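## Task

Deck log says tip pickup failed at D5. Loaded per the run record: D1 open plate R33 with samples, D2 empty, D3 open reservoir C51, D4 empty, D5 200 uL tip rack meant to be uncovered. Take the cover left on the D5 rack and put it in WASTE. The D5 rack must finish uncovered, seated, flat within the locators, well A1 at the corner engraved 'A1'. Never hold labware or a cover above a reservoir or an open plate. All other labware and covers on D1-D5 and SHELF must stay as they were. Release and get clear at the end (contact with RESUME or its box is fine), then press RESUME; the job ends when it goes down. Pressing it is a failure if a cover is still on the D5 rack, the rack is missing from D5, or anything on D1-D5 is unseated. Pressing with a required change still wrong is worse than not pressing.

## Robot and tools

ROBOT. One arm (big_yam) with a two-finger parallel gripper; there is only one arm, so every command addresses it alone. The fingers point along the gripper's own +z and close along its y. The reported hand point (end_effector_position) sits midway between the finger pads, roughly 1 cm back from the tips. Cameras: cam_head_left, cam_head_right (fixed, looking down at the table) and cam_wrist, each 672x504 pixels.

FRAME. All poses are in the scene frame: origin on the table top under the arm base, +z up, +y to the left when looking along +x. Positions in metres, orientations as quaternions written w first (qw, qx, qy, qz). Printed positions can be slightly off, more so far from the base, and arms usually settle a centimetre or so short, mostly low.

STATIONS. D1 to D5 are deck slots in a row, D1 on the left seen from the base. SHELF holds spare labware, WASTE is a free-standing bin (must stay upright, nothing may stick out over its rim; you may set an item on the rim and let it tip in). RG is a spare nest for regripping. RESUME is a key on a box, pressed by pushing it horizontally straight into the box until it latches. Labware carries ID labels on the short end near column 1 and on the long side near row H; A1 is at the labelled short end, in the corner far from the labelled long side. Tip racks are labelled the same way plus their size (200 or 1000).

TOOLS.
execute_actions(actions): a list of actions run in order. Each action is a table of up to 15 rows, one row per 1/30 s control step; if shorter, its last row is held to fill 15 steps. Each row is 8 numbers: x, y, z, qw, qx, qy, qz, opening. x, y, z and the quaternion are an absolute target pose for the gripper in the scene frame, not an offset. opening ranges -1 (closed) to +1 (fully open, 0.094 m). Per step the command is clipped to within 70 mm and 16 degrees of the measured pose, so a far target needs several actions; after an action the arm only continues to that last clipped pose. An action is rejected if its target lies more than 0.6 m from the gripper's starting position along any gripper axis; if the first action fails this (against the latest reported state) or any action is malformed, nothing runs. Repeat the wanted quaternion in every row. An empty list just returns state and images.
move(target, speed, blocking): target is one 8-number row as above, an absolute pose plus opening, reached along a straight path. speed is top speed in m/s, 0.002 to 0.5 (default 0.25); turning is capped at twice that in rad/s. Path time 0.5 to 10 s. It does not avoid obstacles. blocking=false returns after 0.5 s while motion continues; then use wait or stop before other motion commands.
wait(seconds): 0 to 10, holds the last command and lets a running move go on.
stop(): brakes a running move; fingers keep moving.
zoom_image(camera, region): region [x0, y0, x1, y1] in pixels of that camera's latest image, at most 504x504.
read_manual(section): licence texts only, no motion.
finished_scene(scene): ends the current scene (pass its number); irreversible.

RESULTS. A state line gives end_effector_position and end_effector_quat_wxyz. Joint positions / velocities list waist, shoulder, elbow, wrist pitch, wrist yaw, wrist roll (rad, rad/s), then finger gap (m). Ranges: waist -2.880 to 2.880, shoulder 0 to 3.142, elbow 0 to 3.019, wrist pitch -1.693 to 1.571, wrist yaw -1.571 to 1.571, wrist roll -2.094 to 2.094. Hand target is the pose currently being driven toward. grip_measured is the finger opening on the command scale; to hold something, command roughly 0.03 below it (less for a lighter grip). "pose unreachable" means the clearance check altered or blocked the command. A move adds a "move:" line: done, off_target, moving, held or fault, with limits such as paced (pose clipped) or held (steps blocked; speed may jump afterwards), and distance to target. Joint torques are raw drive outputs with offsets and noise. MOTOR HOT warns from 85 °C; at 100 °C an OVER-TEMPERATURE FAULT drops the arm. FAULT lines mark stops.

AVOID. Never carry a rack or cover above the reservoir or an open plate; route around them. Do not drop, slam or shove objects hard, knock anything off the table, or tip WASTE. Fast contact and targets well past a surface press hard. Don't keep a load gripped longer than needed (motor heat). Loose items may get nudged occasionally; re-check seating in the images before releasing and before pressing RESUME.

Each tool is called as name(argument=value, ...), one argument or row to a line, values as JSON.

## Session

execute_actions(
  actions=[],
)

Scene clock: 0.00 s.
end_effector_position=(+0.1007, +0.2864, +0.3174) grip_measured=+1.000 end_effector_quat_wxyz=(-0.178, -0.063, +0.963, +0.190)
Joint positions: [ 1.354  1.676  0.847 -0.977  0.132  1.338  0.094]
Joint velocities: [-0.015 -0.005 -0.007  0.002  0.051 -0.007  0.   ]
Joint torques (N m, as the arm reports them, + toward a larger angle): no reading
Motor temperatures (°C, as the motors report them): [27 26 30 24 27 26]
Hand target: +0.106, +0.293, +0.324; -0.178, -0.059, +0.962, +0.198
camera_calibration (this result's frames):
cam_wrist: T_world_to_cam=[[0.0527634, -0.918567, -0.391728, 0.384635], [-0.535041, -0.357222, 0.765587, -0.0774947], [-0.843177, 0.169196, -0.510319, 0.325185], [0, 0, 0, 1]] pos_world=[0.212431, 0.27061, 0.37595]

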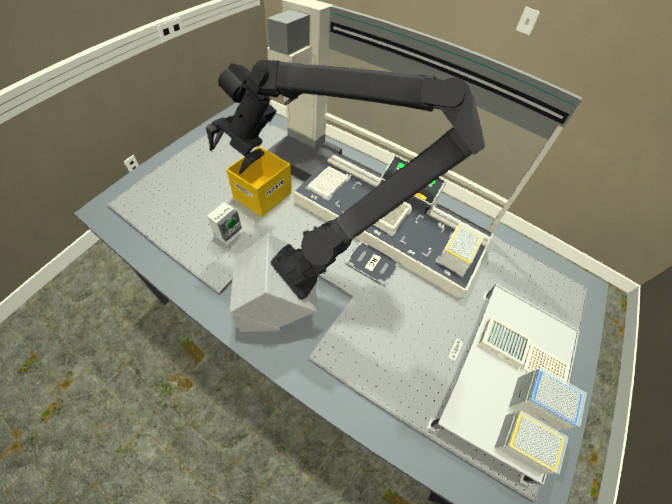

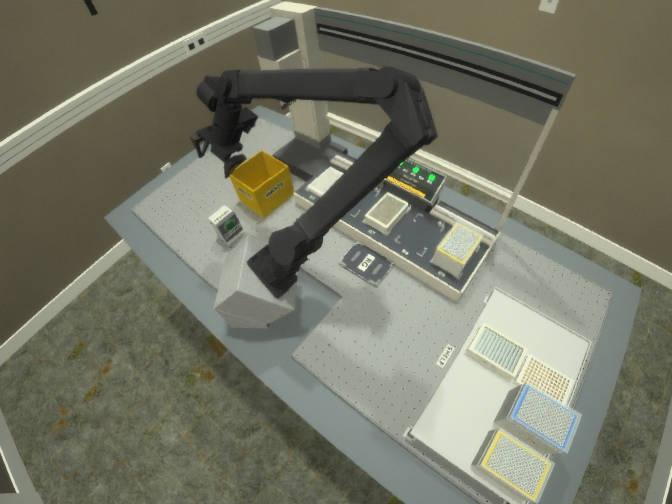

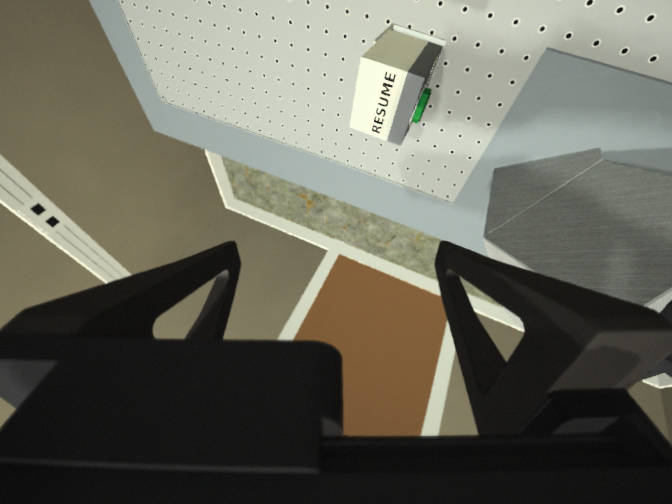

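zoom_image(
  camera="cam_head_right",
  region=[340,140,540,310],
)

move(
  target=[0.26,0.12,0.22,0,0,1,0,1],
)

move(
  target=[0.43,-0.10,0.21,0,0,1,0,1],
)

move(
  target=[0.43,-0.36,0.23,0,0,1,0,1],
)

Region (340, 140, 540, 310) of cam_head_right's 672x504 image, scaled by 2.520, with more detail than that image has; it fills the top 428 rows of this view, and the rest is white.

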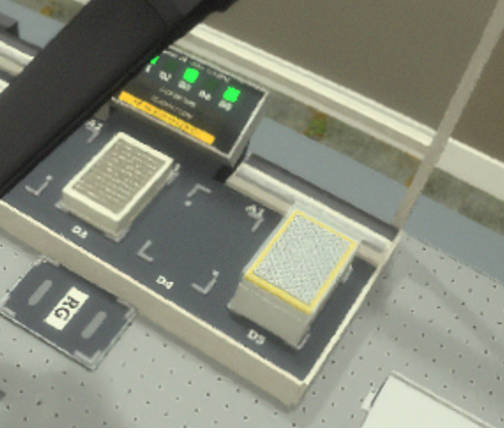

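Scene clock: 8.27 s.
end_effector_position=(+0.2595, +0.1250, +0.2262) grip_measured=+1.000 end_effector_quat_wxyz=(+0.003, +0.009, +1.000, +0.012)
Joint positions: [ 0.96   1.409  0.707 -1.175  0.713  1.154  0.094]
Joint velocities: [-0.005 -0.015  0.007 -0.027  0.022 -0.007  0.   ]
Joint torques (N m, as the arm reports them, + toward a larger angle): [ 5.23 -3.15  5.69  0.07  0.27 -0.15]
Motor temperatures (°C, as the motors report them): [28 26 31 24 27 26]
Hand target: +0.257, +0.120, +0.222; +0.000, +0.002, +1.000, +0.006
Off the commanded pose: 0.008 m, 2 deg.
move: done
camera_calibration (this result's frames):
cam_wrist: T_world_to_cam=[[-0.0179705, -0.999484, -0.0266114, 0.138173], [-0.81289, -0.000891346, 0.582416, 0.088544], [-0.58214, 0.0320985, -0.812455, 0.457594], [0, 0, 0, 1]] pos_world=[0.340843, 0.123493, 0.323882]

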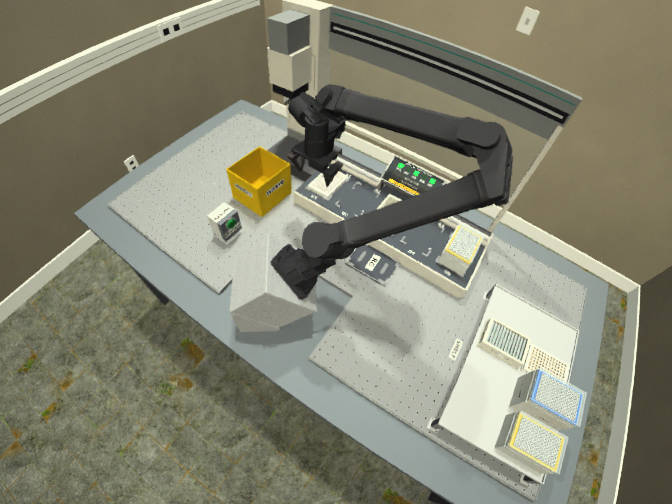

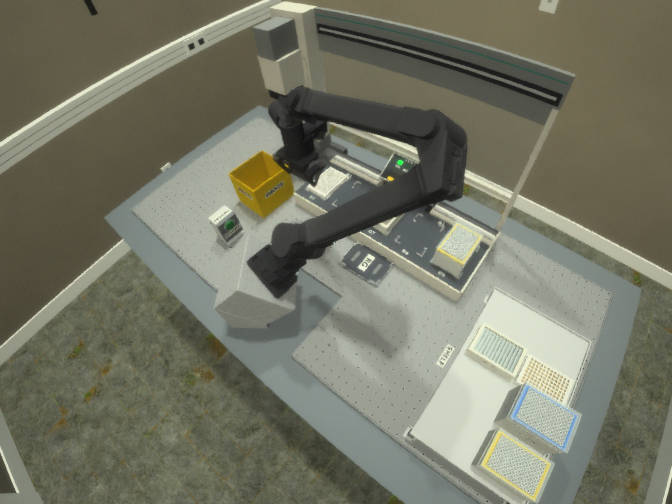

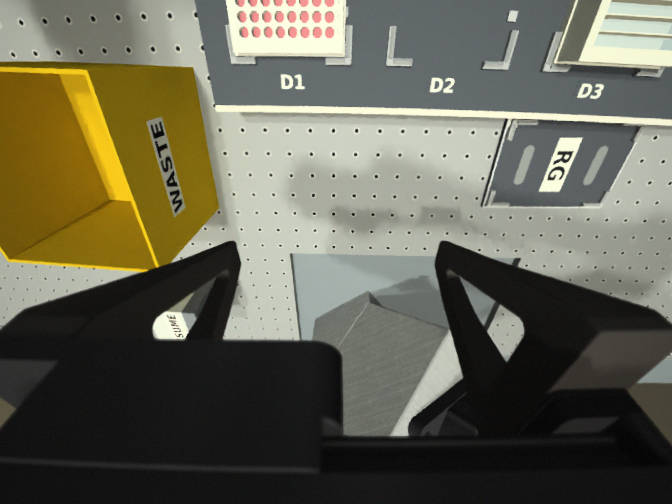

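Scene clock: 10.07 s.
end_effector_position=(+0.4159, -0.0893, +0.2025) grip_measured=+1.000 end_effector_quat_wxyz=(-0.014, -0.010, +1.000, +0.004)
Joint positions: [ 0.245  1.053  0.911 -1.135  0.707  0.192  0.094]
Joint velocities: [-0.015 -0.015 -0.002  0.007 -0.095 -0.095  0.   ]
Joint torques (N m, as the arm reports them, + toward a larger angle): [ 3.81 -7.04  8.46  0.39 -0.05 -0.14]
Motor temperatures (°C, as the motors report them): [28 26 31 24 27 26]
Hand target: +0.430, -0.097, +0.209; +0.000, +0.000, +1.000, +0.007
Off the commanded pose: 0.019 m, 2 deg.
move: off_target
camera_calibration (this result's frames):
cam_wrist: T_world_to_cam=[[0.0190383, -0.999743, -0.0123262, -0.0921612], [-0.792507, -0.022606, 0.609443, 0.21347], [-0.609565, -0.00183417, -0.792734, 0.540607], [0, 0, 0, 1]] pos_world=[0.500466, -0.0863202, 0.297324]

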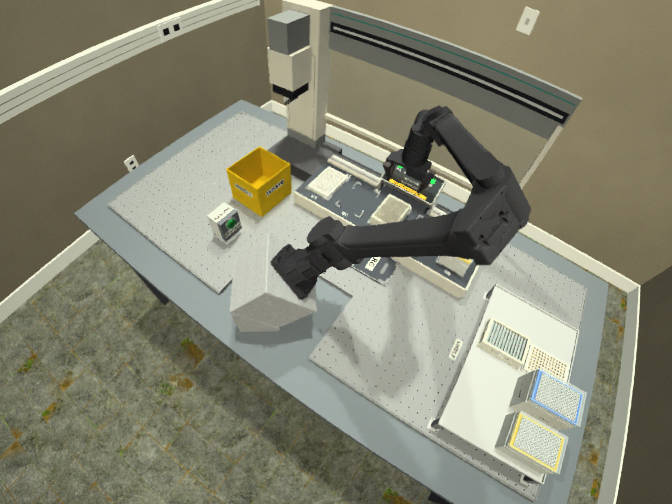

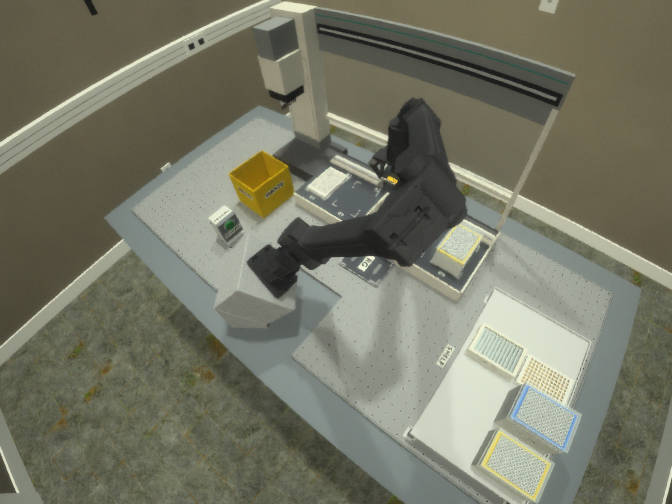

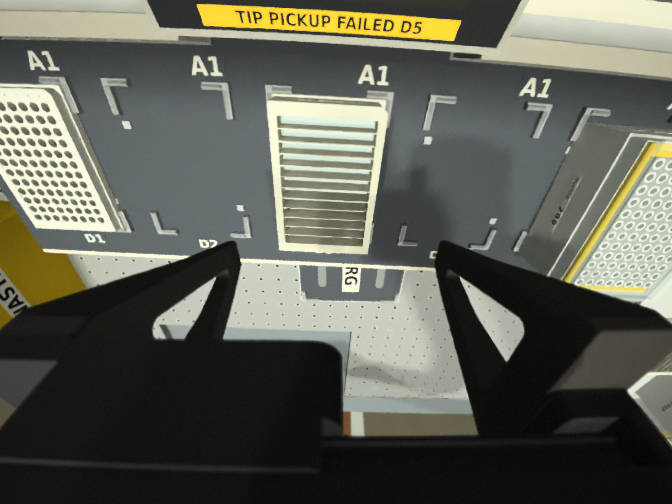

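Scene clock: 11.83 s.
end_effector_position=(+0.4208, -0.3518, +0.2260) grip_measured=+1.000 end_effector_quat_wxyz=(+0.001, +0.008, +1.000, +0.006)
Joint positions: [-0.522  0.914  1.219 -1.154  0.301 -0.555  0.094]
Joint velocities: [-0.015  0.015  0.002 -0.002 -0.037  0.037  0.   ]
Joint torques (N m, as the arm reports them, + toward a larger angle): [  1.55 -11.77  10.89  -0.22  -0.15  -0.19]
Motor temperatures (°C, as the motors report them): [28 26 31 24 27 26]
Hand target: +0.431, -0.360, +0.229; +0.003, +0.003, +1.000, +0.005
Off the commanded pose: 0.013 m, 1 deg.
move: off_target
camera_calibration (this result's frames):
cam_wrist: T_world_to_cam=[[-0.0159999, -0.999748, -0.0157419, -0.338867], [-0.810072, 0.00373229, 0.586318, 0.218897], [-0.586112, 0.0221331, -0.809928, 0.564206], [0, 0, 0, 1]] pos_world=[0.502588, -0.352087, 0.323288]

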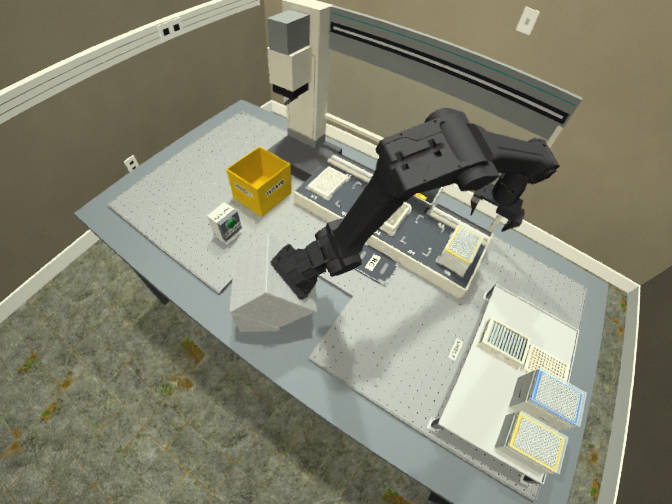

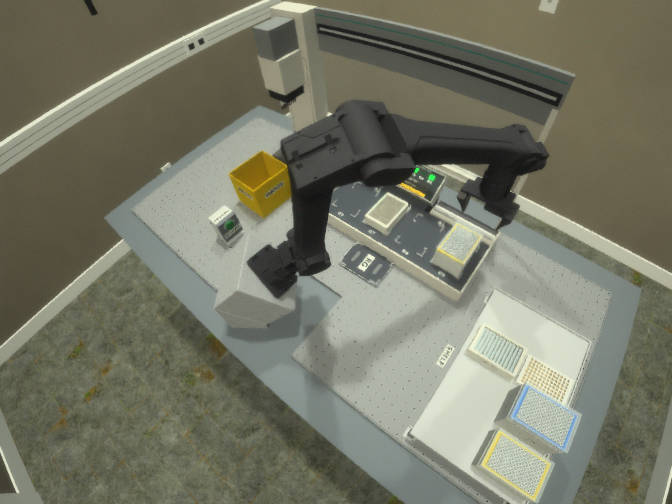

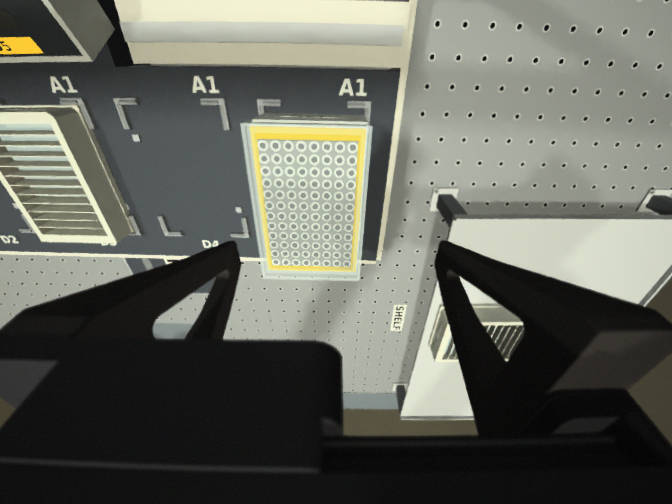

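move(
  target=[0.392,-0.322,0.15,0,0.025,1,0,1],
  speed=0.12,
)

Scene clock: 16.93 s.
end_effector_position=(+0.3936, -0.3205, +0.1552) grip_measured=+1.000 end_effector_quat_wxyz=(+0.003, +0.022, +1.000, +0.002)
Joint positions: [-0.557  0.913  1.    -0.92   0.283 -0.557  0.094]
Joint velocities: [ 0.005 -0.005  0.007 -0.002  0.051 -0.051  0.   ]
Joint torques (N m, as the arm reports them, + toward a larger angle): [  0.83 -13.11   6.61   0.52  -0.15  -0.04]
Motor temperatures (°C, as the motors report them): [27 26 32 24 27 26]
Hand target: +0.390, -0.322, +0.151; +0.000, +0.025, +1.000, +0.000
Off the commanded pose: 0.006 m, 0 deg.
move: done
camera_calibration (this result's frames):
cam_wrist: T_world_to_cam=[[-0.0441588, -0.999002, -0.00672478, -0.299181], [-0.811544, 0.0319454, 0.583418, 0.248427], [-0.58262, 0.0312205, -0.812144, 0.492102], [0, 0, 0, 1]] pos_world=[0.475107, -0.322183, 0.25271]

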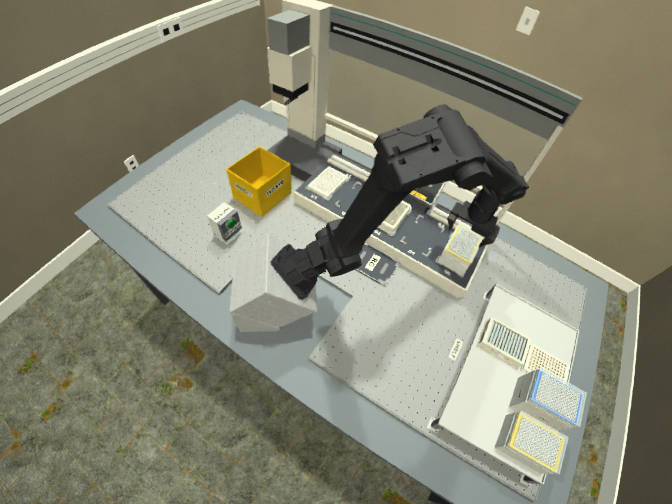

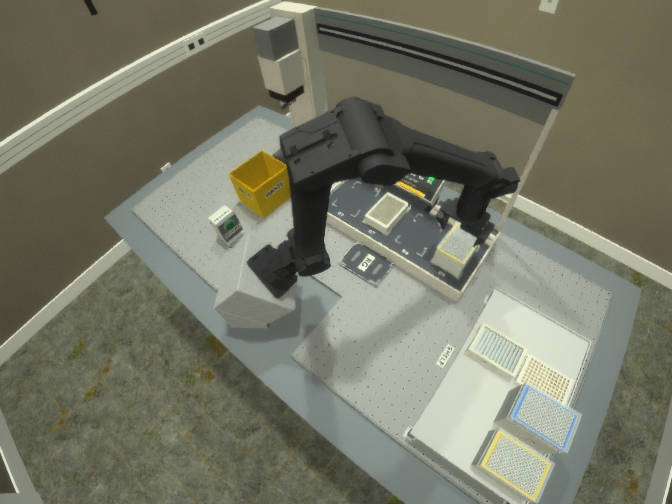

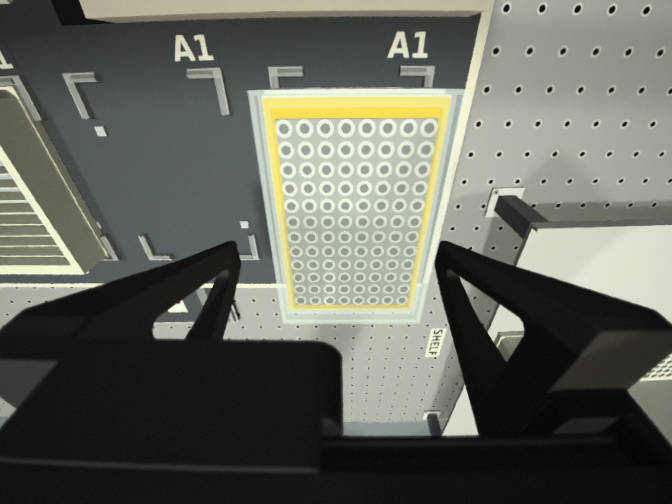

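move(
  target=[0.394,-0.334,0.142,0,0.022,1,0,1],
  speed=0.05,
)

Scene clock: 21.33 s.
end_effector_position=(+0.3902, -0.3293, +0.1494) grip_measured=+1.000 end_effector_quat_wxyz=(+0.004, +0.026, +1.000, +0.000)
Joint positions: [-0.594  0.921  1.    -0.903  0.259 -0.578  0.094]
Joint velocities: [-0.005 -0.005  0.002 -0.002 -0.007 -0.022  0.   ]
Joint torques (N m, as the arm reports them, + toward a larger angle): [  0.6  -10.92   8.05   0.48  -0.14  -0.16]
Motor temperatures (°C, as the motors report them): [27 26 32 24 27 26]
Hand target: +0.393, -0.334, +0.142; +0.000, +0.022, +1.000, +0.000
Off the commanded pose: 0.010 m, 1 deg.
move: done
camera_calibration (this result's frames):
cam_wrist: T_world_to_cam=[[-0.0522024, -0.998626, -0.0045303, -0.305224], [-0.812166, 0.0398148, 0.582066, 0.252296], [-0.581086, 0.0340646, -0.813129, 0.486208], [0, 0, 0, 1]] pos_world=[0.471501, -0.331412, 0.247114]

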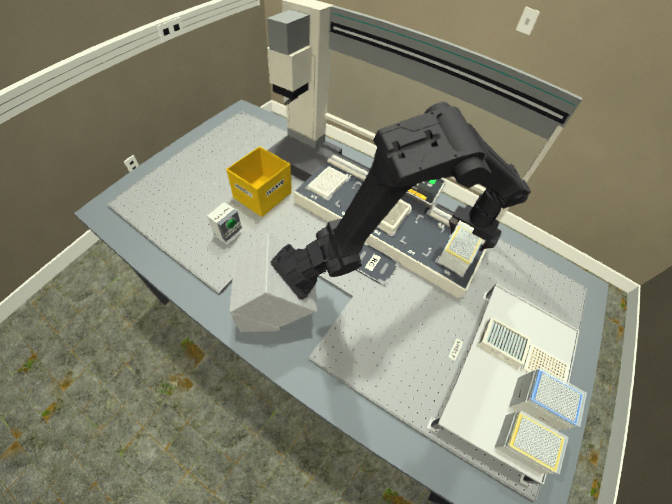

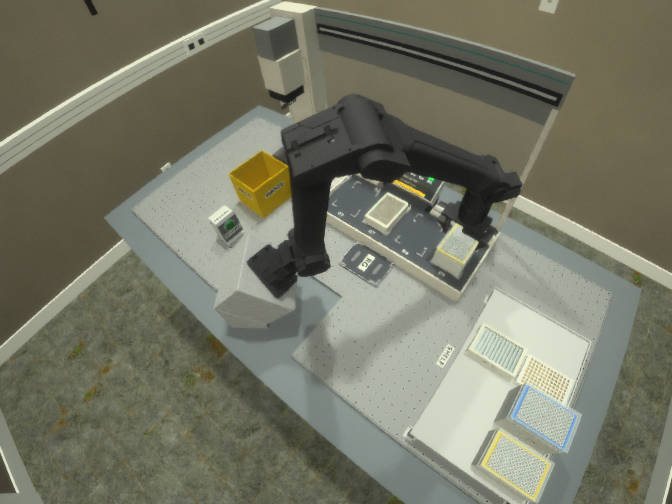

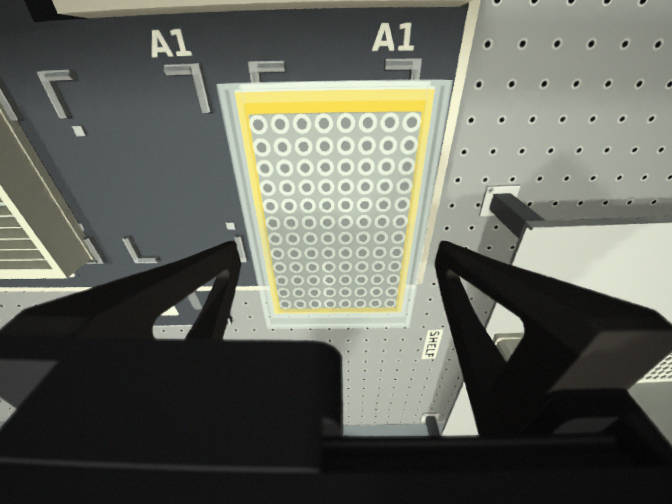

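Centred.

move(
  target=[0.394,-0.330,0.108,0,0.015,1,0,1],
  speed=0.03,
)

Scene clock: 25.30 s.
end_effector_position=(+0.4008, -0.3346, +0.1412) grip_measured=+1.000 end_effector_quat_wxyz=(+0.024, +0.016, +1.000, -0.006)
Joint positions: [-0.603  0.939  0.997 -0.839  0.239 -0.616  0.094]
Joint velocities: [ 0.005 -0.005 -0.002 -0.012  0.007 -0.022  0.   ]
Joint torques (N m, as the arm reports them, + toward a larger angle): [ 0.12 -8.68  5.37  1.79  0.2  -0.03]
Motor temperatures (°C, as the motors report them): [27 26 32 24 27 26]
Hand target: +0.391, -0.329, +0.110; +0.000, +0.015, +1.000, +0.000
Off the commanded pose: 0.034 m, 3 deg.
move: off_target
camera_calibration (this result's frames):
cam_wrist: T_world_to_cam=[[-0.0312659, -0.999486, 0.00708403, -0.320283], [-0.835556, 0.030026, 0.548584, 0.276731], [-0.548514, 0.0112329, -0.836066, 0.468371], [0, 0, 0, 1]] pos_world=[0.478119, -0.333688, 0.242048]

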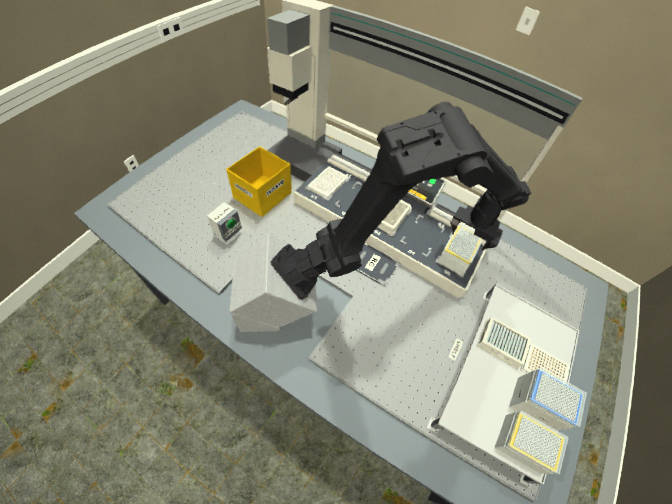

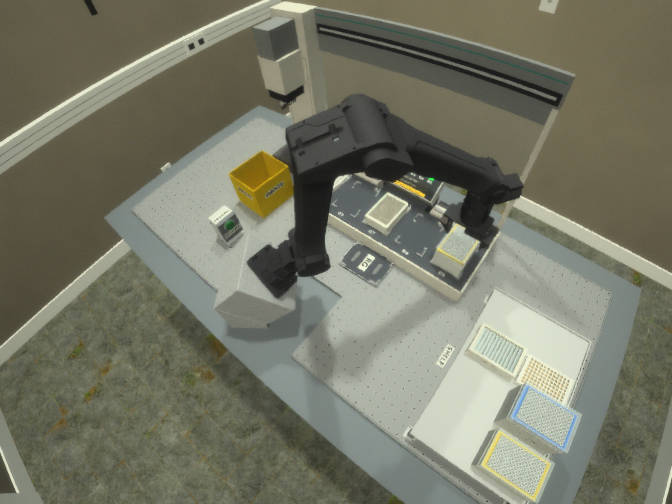

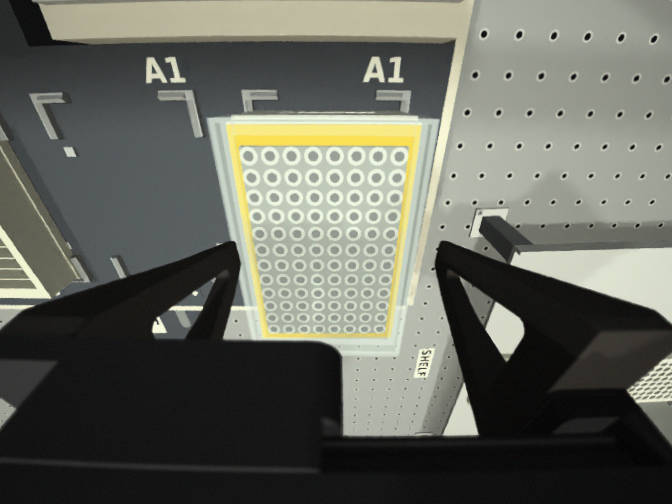

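Caught the edge; back up and re-approach with the elbow moving.

move(
  target=[0.40,-0.330,0.21,0,0.018,1,0,1],
  speed=0.1,
)

move(
  target=[0.392,-0.326,0.14,0,0.018,1,0,1],
  speed=0.06,
)

Scene clock: 31.90 s.
end_effector_position=(+0.3881, -0.3187, +0.1941) grip_measured=+1.000 end_effector_quat_wxyz=(-0.018, +0.007, +1.000, +0.008)
Joint positions: [-0.511  0.869  1.06  -1.079  0.324 -0.537  0.094]
Joint velocities: [ 0.005  0.005 -0.007 -0.007  0.037  0.037  0.   ]
Joint torques (N m, as the arm reports them, + toward a larger angle): [  2.24 -12.47  10.75  -0.35   0.14   0.11]
Motor temperatures (°C, as the motors report them): [27 27 32 24 27 26]
Hand target: +0.401, -0.330, +0.210; -0.001, +0.018, +1.000, -0.001
Off the commanded pose: 0.023 m, 3 deg.
move: off_target
camera_calibration (this result's frames):
cam_wrist: T_world_to_cam=[[-0.0145357, -0.999704, -0.0194918, -0.306565], [-0.787645, -0.000560632, 0.616129, 0.195157], [-0.615958, 0.0243085, -0.787404, 0.526411], [0, 0, 0, 1]] pos_world=[0.473505, -0.319162, 0.288281]

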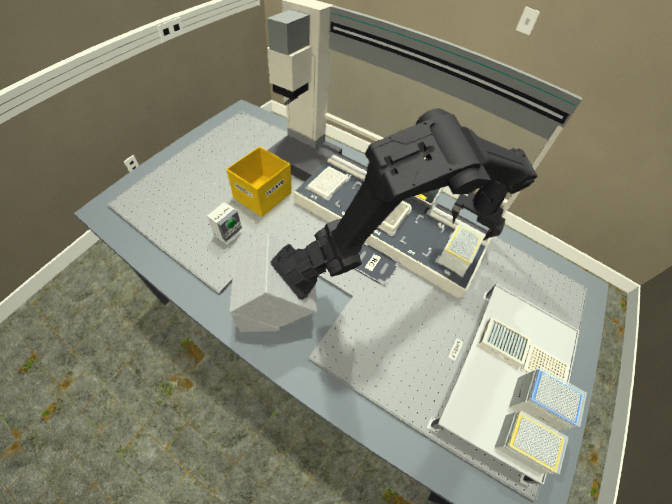

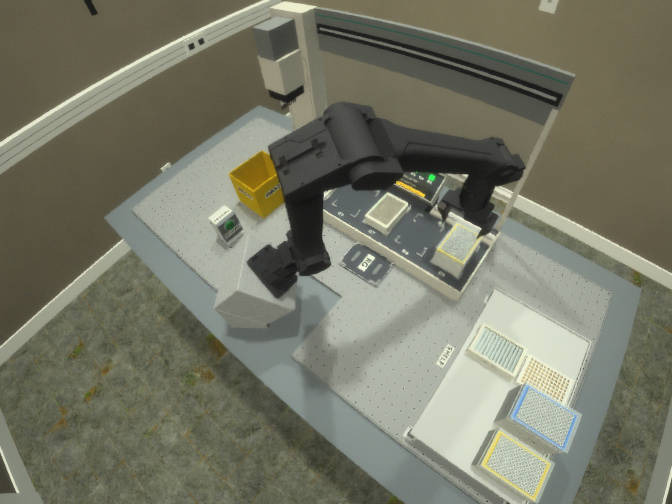

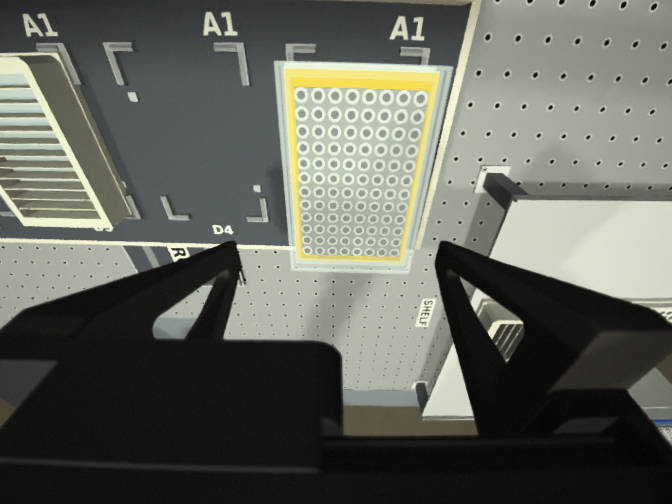

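Scene clock: 33.17 s.
end_effector_position=(+0.3956, -0.3293, +0.1540) grip_measured=+1.000 end_effector_quat_wxyz=(+0.013, +0.025, +1.000, -0.005)
Joint positions: [-0.58   0.913  1.002 -0.892  0.266 -0.576  0.094]
Joint velocities: [ 0.015 -0.005  0.007 -0.012 -0.037  0.051  0.   ]
Joint torques (N m, as the arm reports them, + toward a larger angle): [  0.77 -11.36   6.35   0.51  -0.14  -0.16]
Motor temperatures (°C, as the motors report them): [27 27 32 24 27 26]
Hand target: +0.390, -0.326, +0.141; +0.001, +0.018, +1.000, +0.001
Off the commanded pose: 0.015 m, 2 deg.
move: off_target
camera_calibration (this result's frames):
cam_wrist: T_world_to_cam=[[-0.0497393, -0.998747, 0.0054734, -0.30749], [-0.822931, 0.0440875, 0.566428, 0.262161], [-0.56596, 0.0236695, -0.824093, 0.485333], [0, 0, 0, 1]] pos_world=[0.475125, -0.330151, 0.253147]

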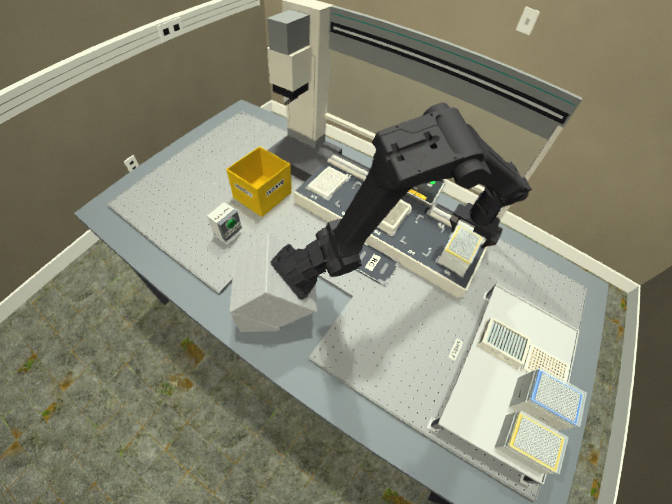

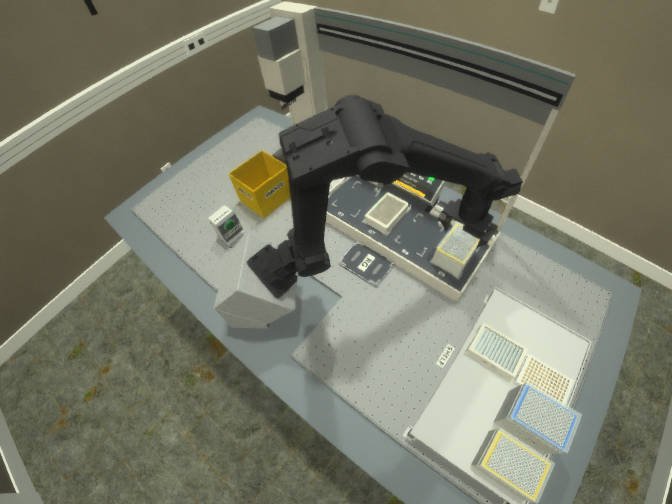

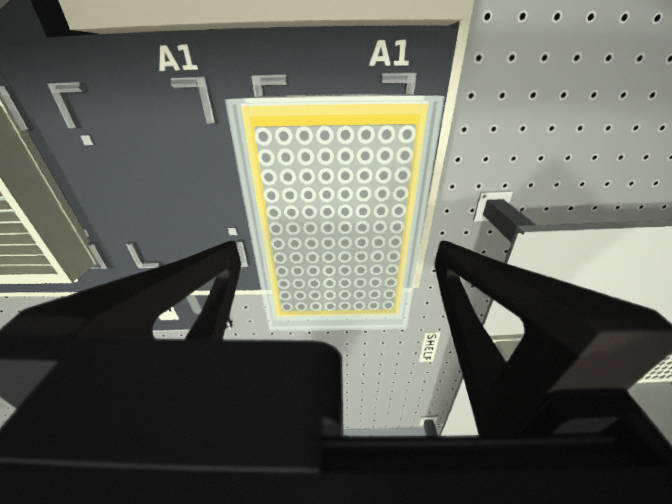

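execute_actions(
  actions=[
    [[0.391,-0.325,0.138,0,0.014,1,0,1],[0.391,-0.325,0.136,0,0.014,1,0,1],[0.39,-0.325,0.134,0,0.014,1,0,1],[0.39,-0.325,0.132,0,0.014,1,0,1],[0.39,-0.325,0.13,0,0.014,1,0,1],[0.39,-0.325,0.128,0,0.014,1,0,1],[0.39,-0.325,0.126,0,0.014,1,0,1],[0.39,-0.325,0.124,0,0.014,1,0,1],[0.39,-0.325,0.122,0,0.014,1,0,1],[0.39,-0.325,0.12,0,0.014,1,0,1],[0.39,-0.325,0.118,0,0.014,1,0,1],[0.39,-0.325,0.116,0,0.014,1,0,1],[0.39,-0.325,0.114,0,0.014,1,0,1],[0.39,-0.325,0.112,0,0.014,1,0,1],[0.39,-0.325,0.11,0,0.014,1,0,1]],
    [[0.39,-0.325,0.108,0,0.014,1,0,1]],
  ],
)

Scene clock: 40.53 s.
end_effector_position=(+0.3957, -0.3280, +0.1215) grip_measured=+1.000 end_effector_quat_wxyz=(+0.012, +0.020, +1.000, -0.005)
Joint positions: [-0.605  0.969  0.971 -0.801  0.251 -0.604  0.094]
Joint velocities: [ 0.015 -0.015  0.002  0.012 -0.051 -0.037  0.   ]
Joint torques (N m, as the arm reports them, + toward a larger angle): [  0.84 -11.69   6.     0.54  -0.14  -0.14]
Motor temperatures (°C, as the motors report them): [27 27 31 24 27 26]
Hand target: +0.389, -0.325, +0.109; +0.000, +0.014, +1.000, -0.000
Off the commanded pose: 0.015 m, 2 deg.
camera_calibration (this result's frames):
cam_wrist: T_world_to_cam=[[-0.0396622, -0.999191, 0.00668388, -0.31028], [-0.822043, 0.0364317, 0.568259, 0.277487], [-0.568043, 0.017044, -0.822822, 0.457062], [0, 0, 0, 1]] pos_world=[0.475431, -0.327928, 0.22047]

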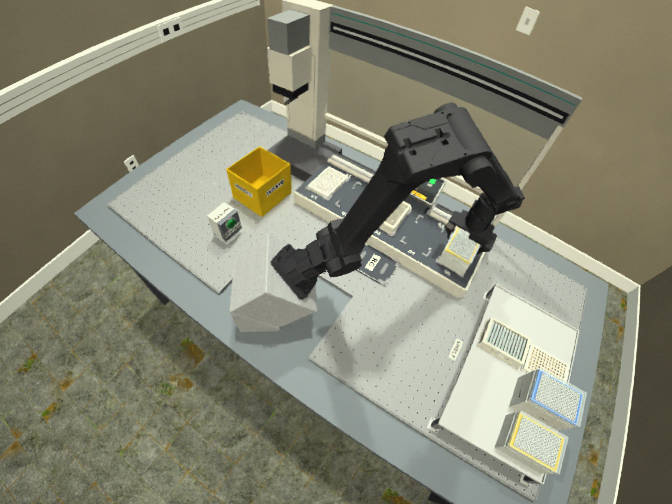

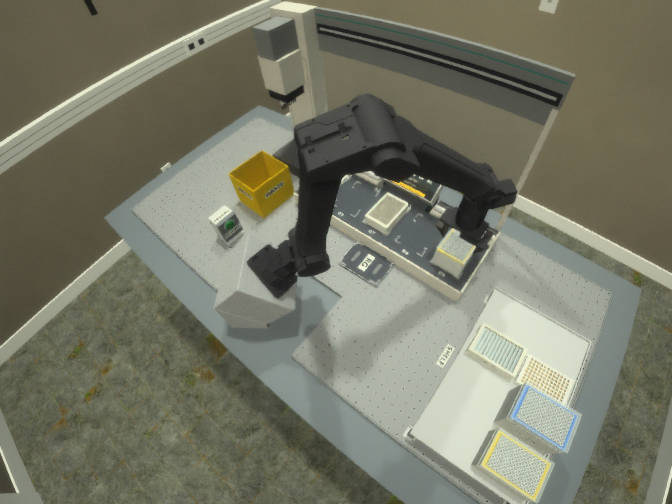

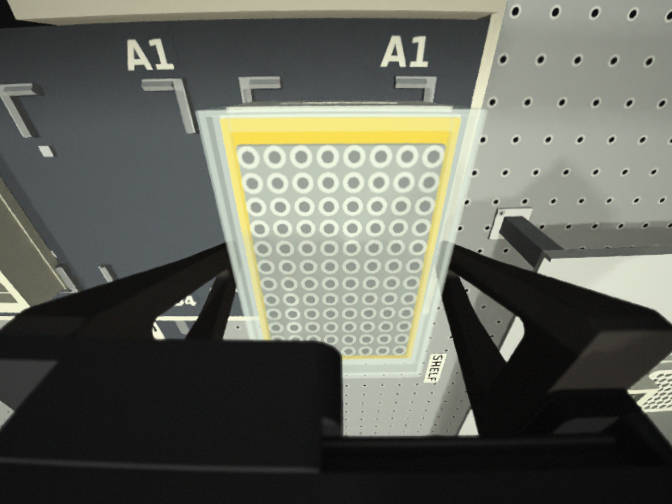

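execute_actions(
  actions=[
    [[0.39,-0.325,0.108,0,0.014,1,0,0.9],[0.39,-0.325,0.108,0,0.014,1,0,0.86],[0.39,-0.325,0.108,0,0.014,1,0,0.84],[0.39,-0.325,0.108,0,0.014,1,0,0.82],[0.39,-0.325,0.108,0,0.014,1,0,0.8],[0.39,-0.325,0.108,0,0.014,1,0,0.76]],
    [[0.391,-0.326,0.11,0,0.016,1,0,0.76],[0.392,-0.327,0.112,0,0.016,1,0,0.76],[0.393,-0.328,0.114,0,0.016,1,0,0.76],[0.394,-0.328,0.116,0,0.016,1,0,0.76],[0.395,-0.329,0.118,0,0.02,1,0,0.76],[0.396,-0.33,0.12,0,0.02,1,0,0.76],[0.397,-0.331,0.122,0,0.02,1,0,0.76],[0.398,-0.331,0.124,0,0.02,1,0,0.76],[0.399,-0.332,0.126,0,0.024,1,0,0.76],[0.4,-0.333,0.128,0,0.024,1,0,0.76],[0.401,-0.334,0.13,0,0.024,1,0,0.76],[0.402,-0.335,0.132,0,0.024,1,0,0.76],[0.403,-0.336,0.134,0,0.028,1,0,0.76],[0.404,-0.337,0.136,0,0.028,1,0,0.76],[0.405,-0.337,0.138,0,0.028,1,0,0.76]],
    [[0.406,-0.338,0.14,0,0.028,1,0,0.76],[0.406,-0.338,0.143,0,0.028,1,0,0.76],[0.406,-0.338,0.146,0,0.028,1,0,0.76],[0.406,-0.338,0.149,0,0.028,1,0,0.76],[0.406,-0.338,0.152,0,0.028,1,0,0.76],[0.406,-0.338,0.155,0,0.028,1,0,0.76],[0.406,-0.338,0.158,0,0.028,1,0,0.76],[0.406,-0.338,0.161,0,0.028,1,0,0.76],[0.406,-0.338,0.164,0,0.028,1,0,0.76],[0.406,-0.338,0.167,0,0.028,1,0,0.76],[0.406,-0.338,0.17,0,0.028,1,0,0.76],[0.406,-0.338,0.173,0,0.028,1,0,0.76],[0.406,-0.338,0.176,0,0.028,1,0,0.76],[0.406,-0.338,0.179,0,0.028,1,0,0.76],[0.406,-0.338,0.182,0,0.028,1,0,0.76]],
    [[0.406,-0.338,0.185,0,0.028,1,0,0.76]],
  ],
)

zoom_image(
  camera="cam_head_left",
  region=[360,140,560,310],
)

Scene clock: 54.43 s.
end_effector_position=(+0.3913, -0.3263, +0.1689) grip_measured=+0.836 end_effector_quat_wxyz=(-0.017, +0.019, +1.000, +0.010)
Joint positions: [-0.56   0.917  1.051 -1.012  0.29  -0.552  0.086]
Joint velocities: [-0.005 -0.005 -0.007  0.007 -0.022 -0.095  0.   ]
Joint torques (N m, as the arm reports them, + toward a larger angle): [  2.43 -13.78  10.63  -0.28   0.14   0.12]
Motor temperatures (°C, as the motors report them): [27 27 31 24 27 26]
Hand target: +0.406, -0.338, +0.185; +0.000, +0.028, +1.000, +0.000
Off the commanded pose: 0.025 m, 3 deg.
camera_calibration (this result's frames):
cam_wrist: T_world_to_cam=[[-0.0382704, -0.999018, -0.0223059, -0.304693], [-0.787609, 0.0164187, 0.615956, 0.218741], [-0.614986, 0.0411412, -0.787464, 0.513779], [0, 0, 0, 1]] pos_world=[0.476589, -0.329123, 0.263051]

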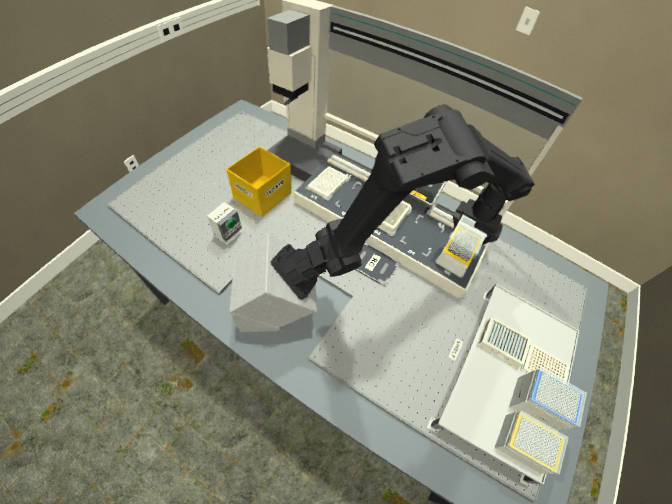

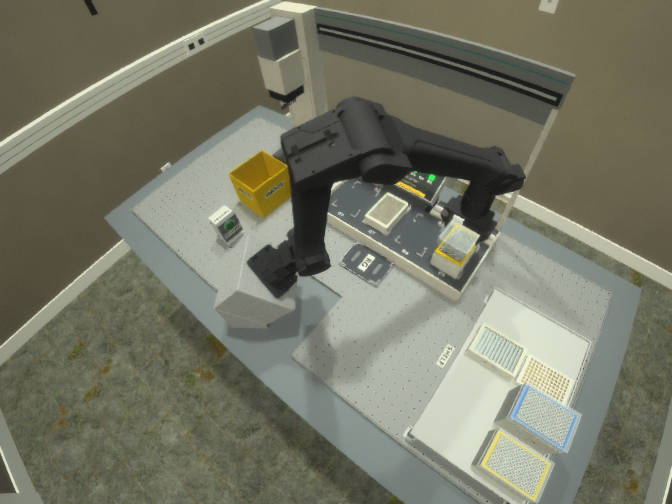

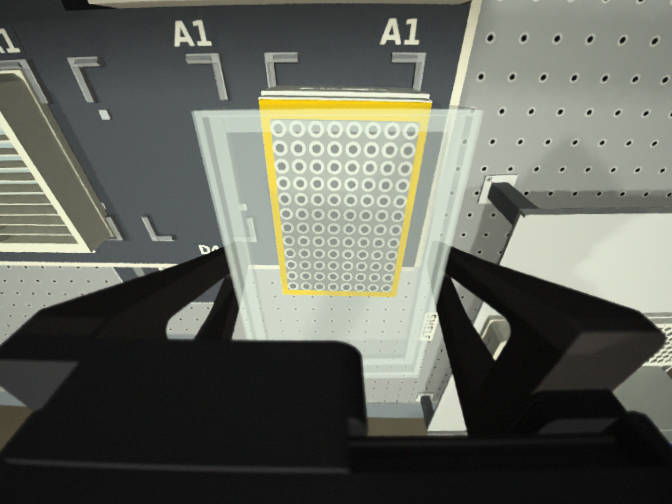

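Region (360, 140, 560, 310) of cam_head_left's 672x504 image, scaled by 2.520, with more detail than that image has; it fills the top 428 rows of this view, and the rest is white.

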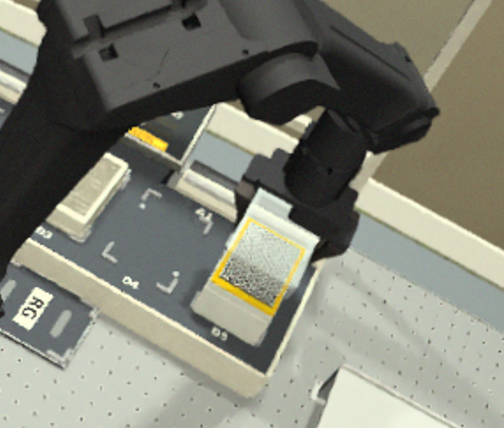

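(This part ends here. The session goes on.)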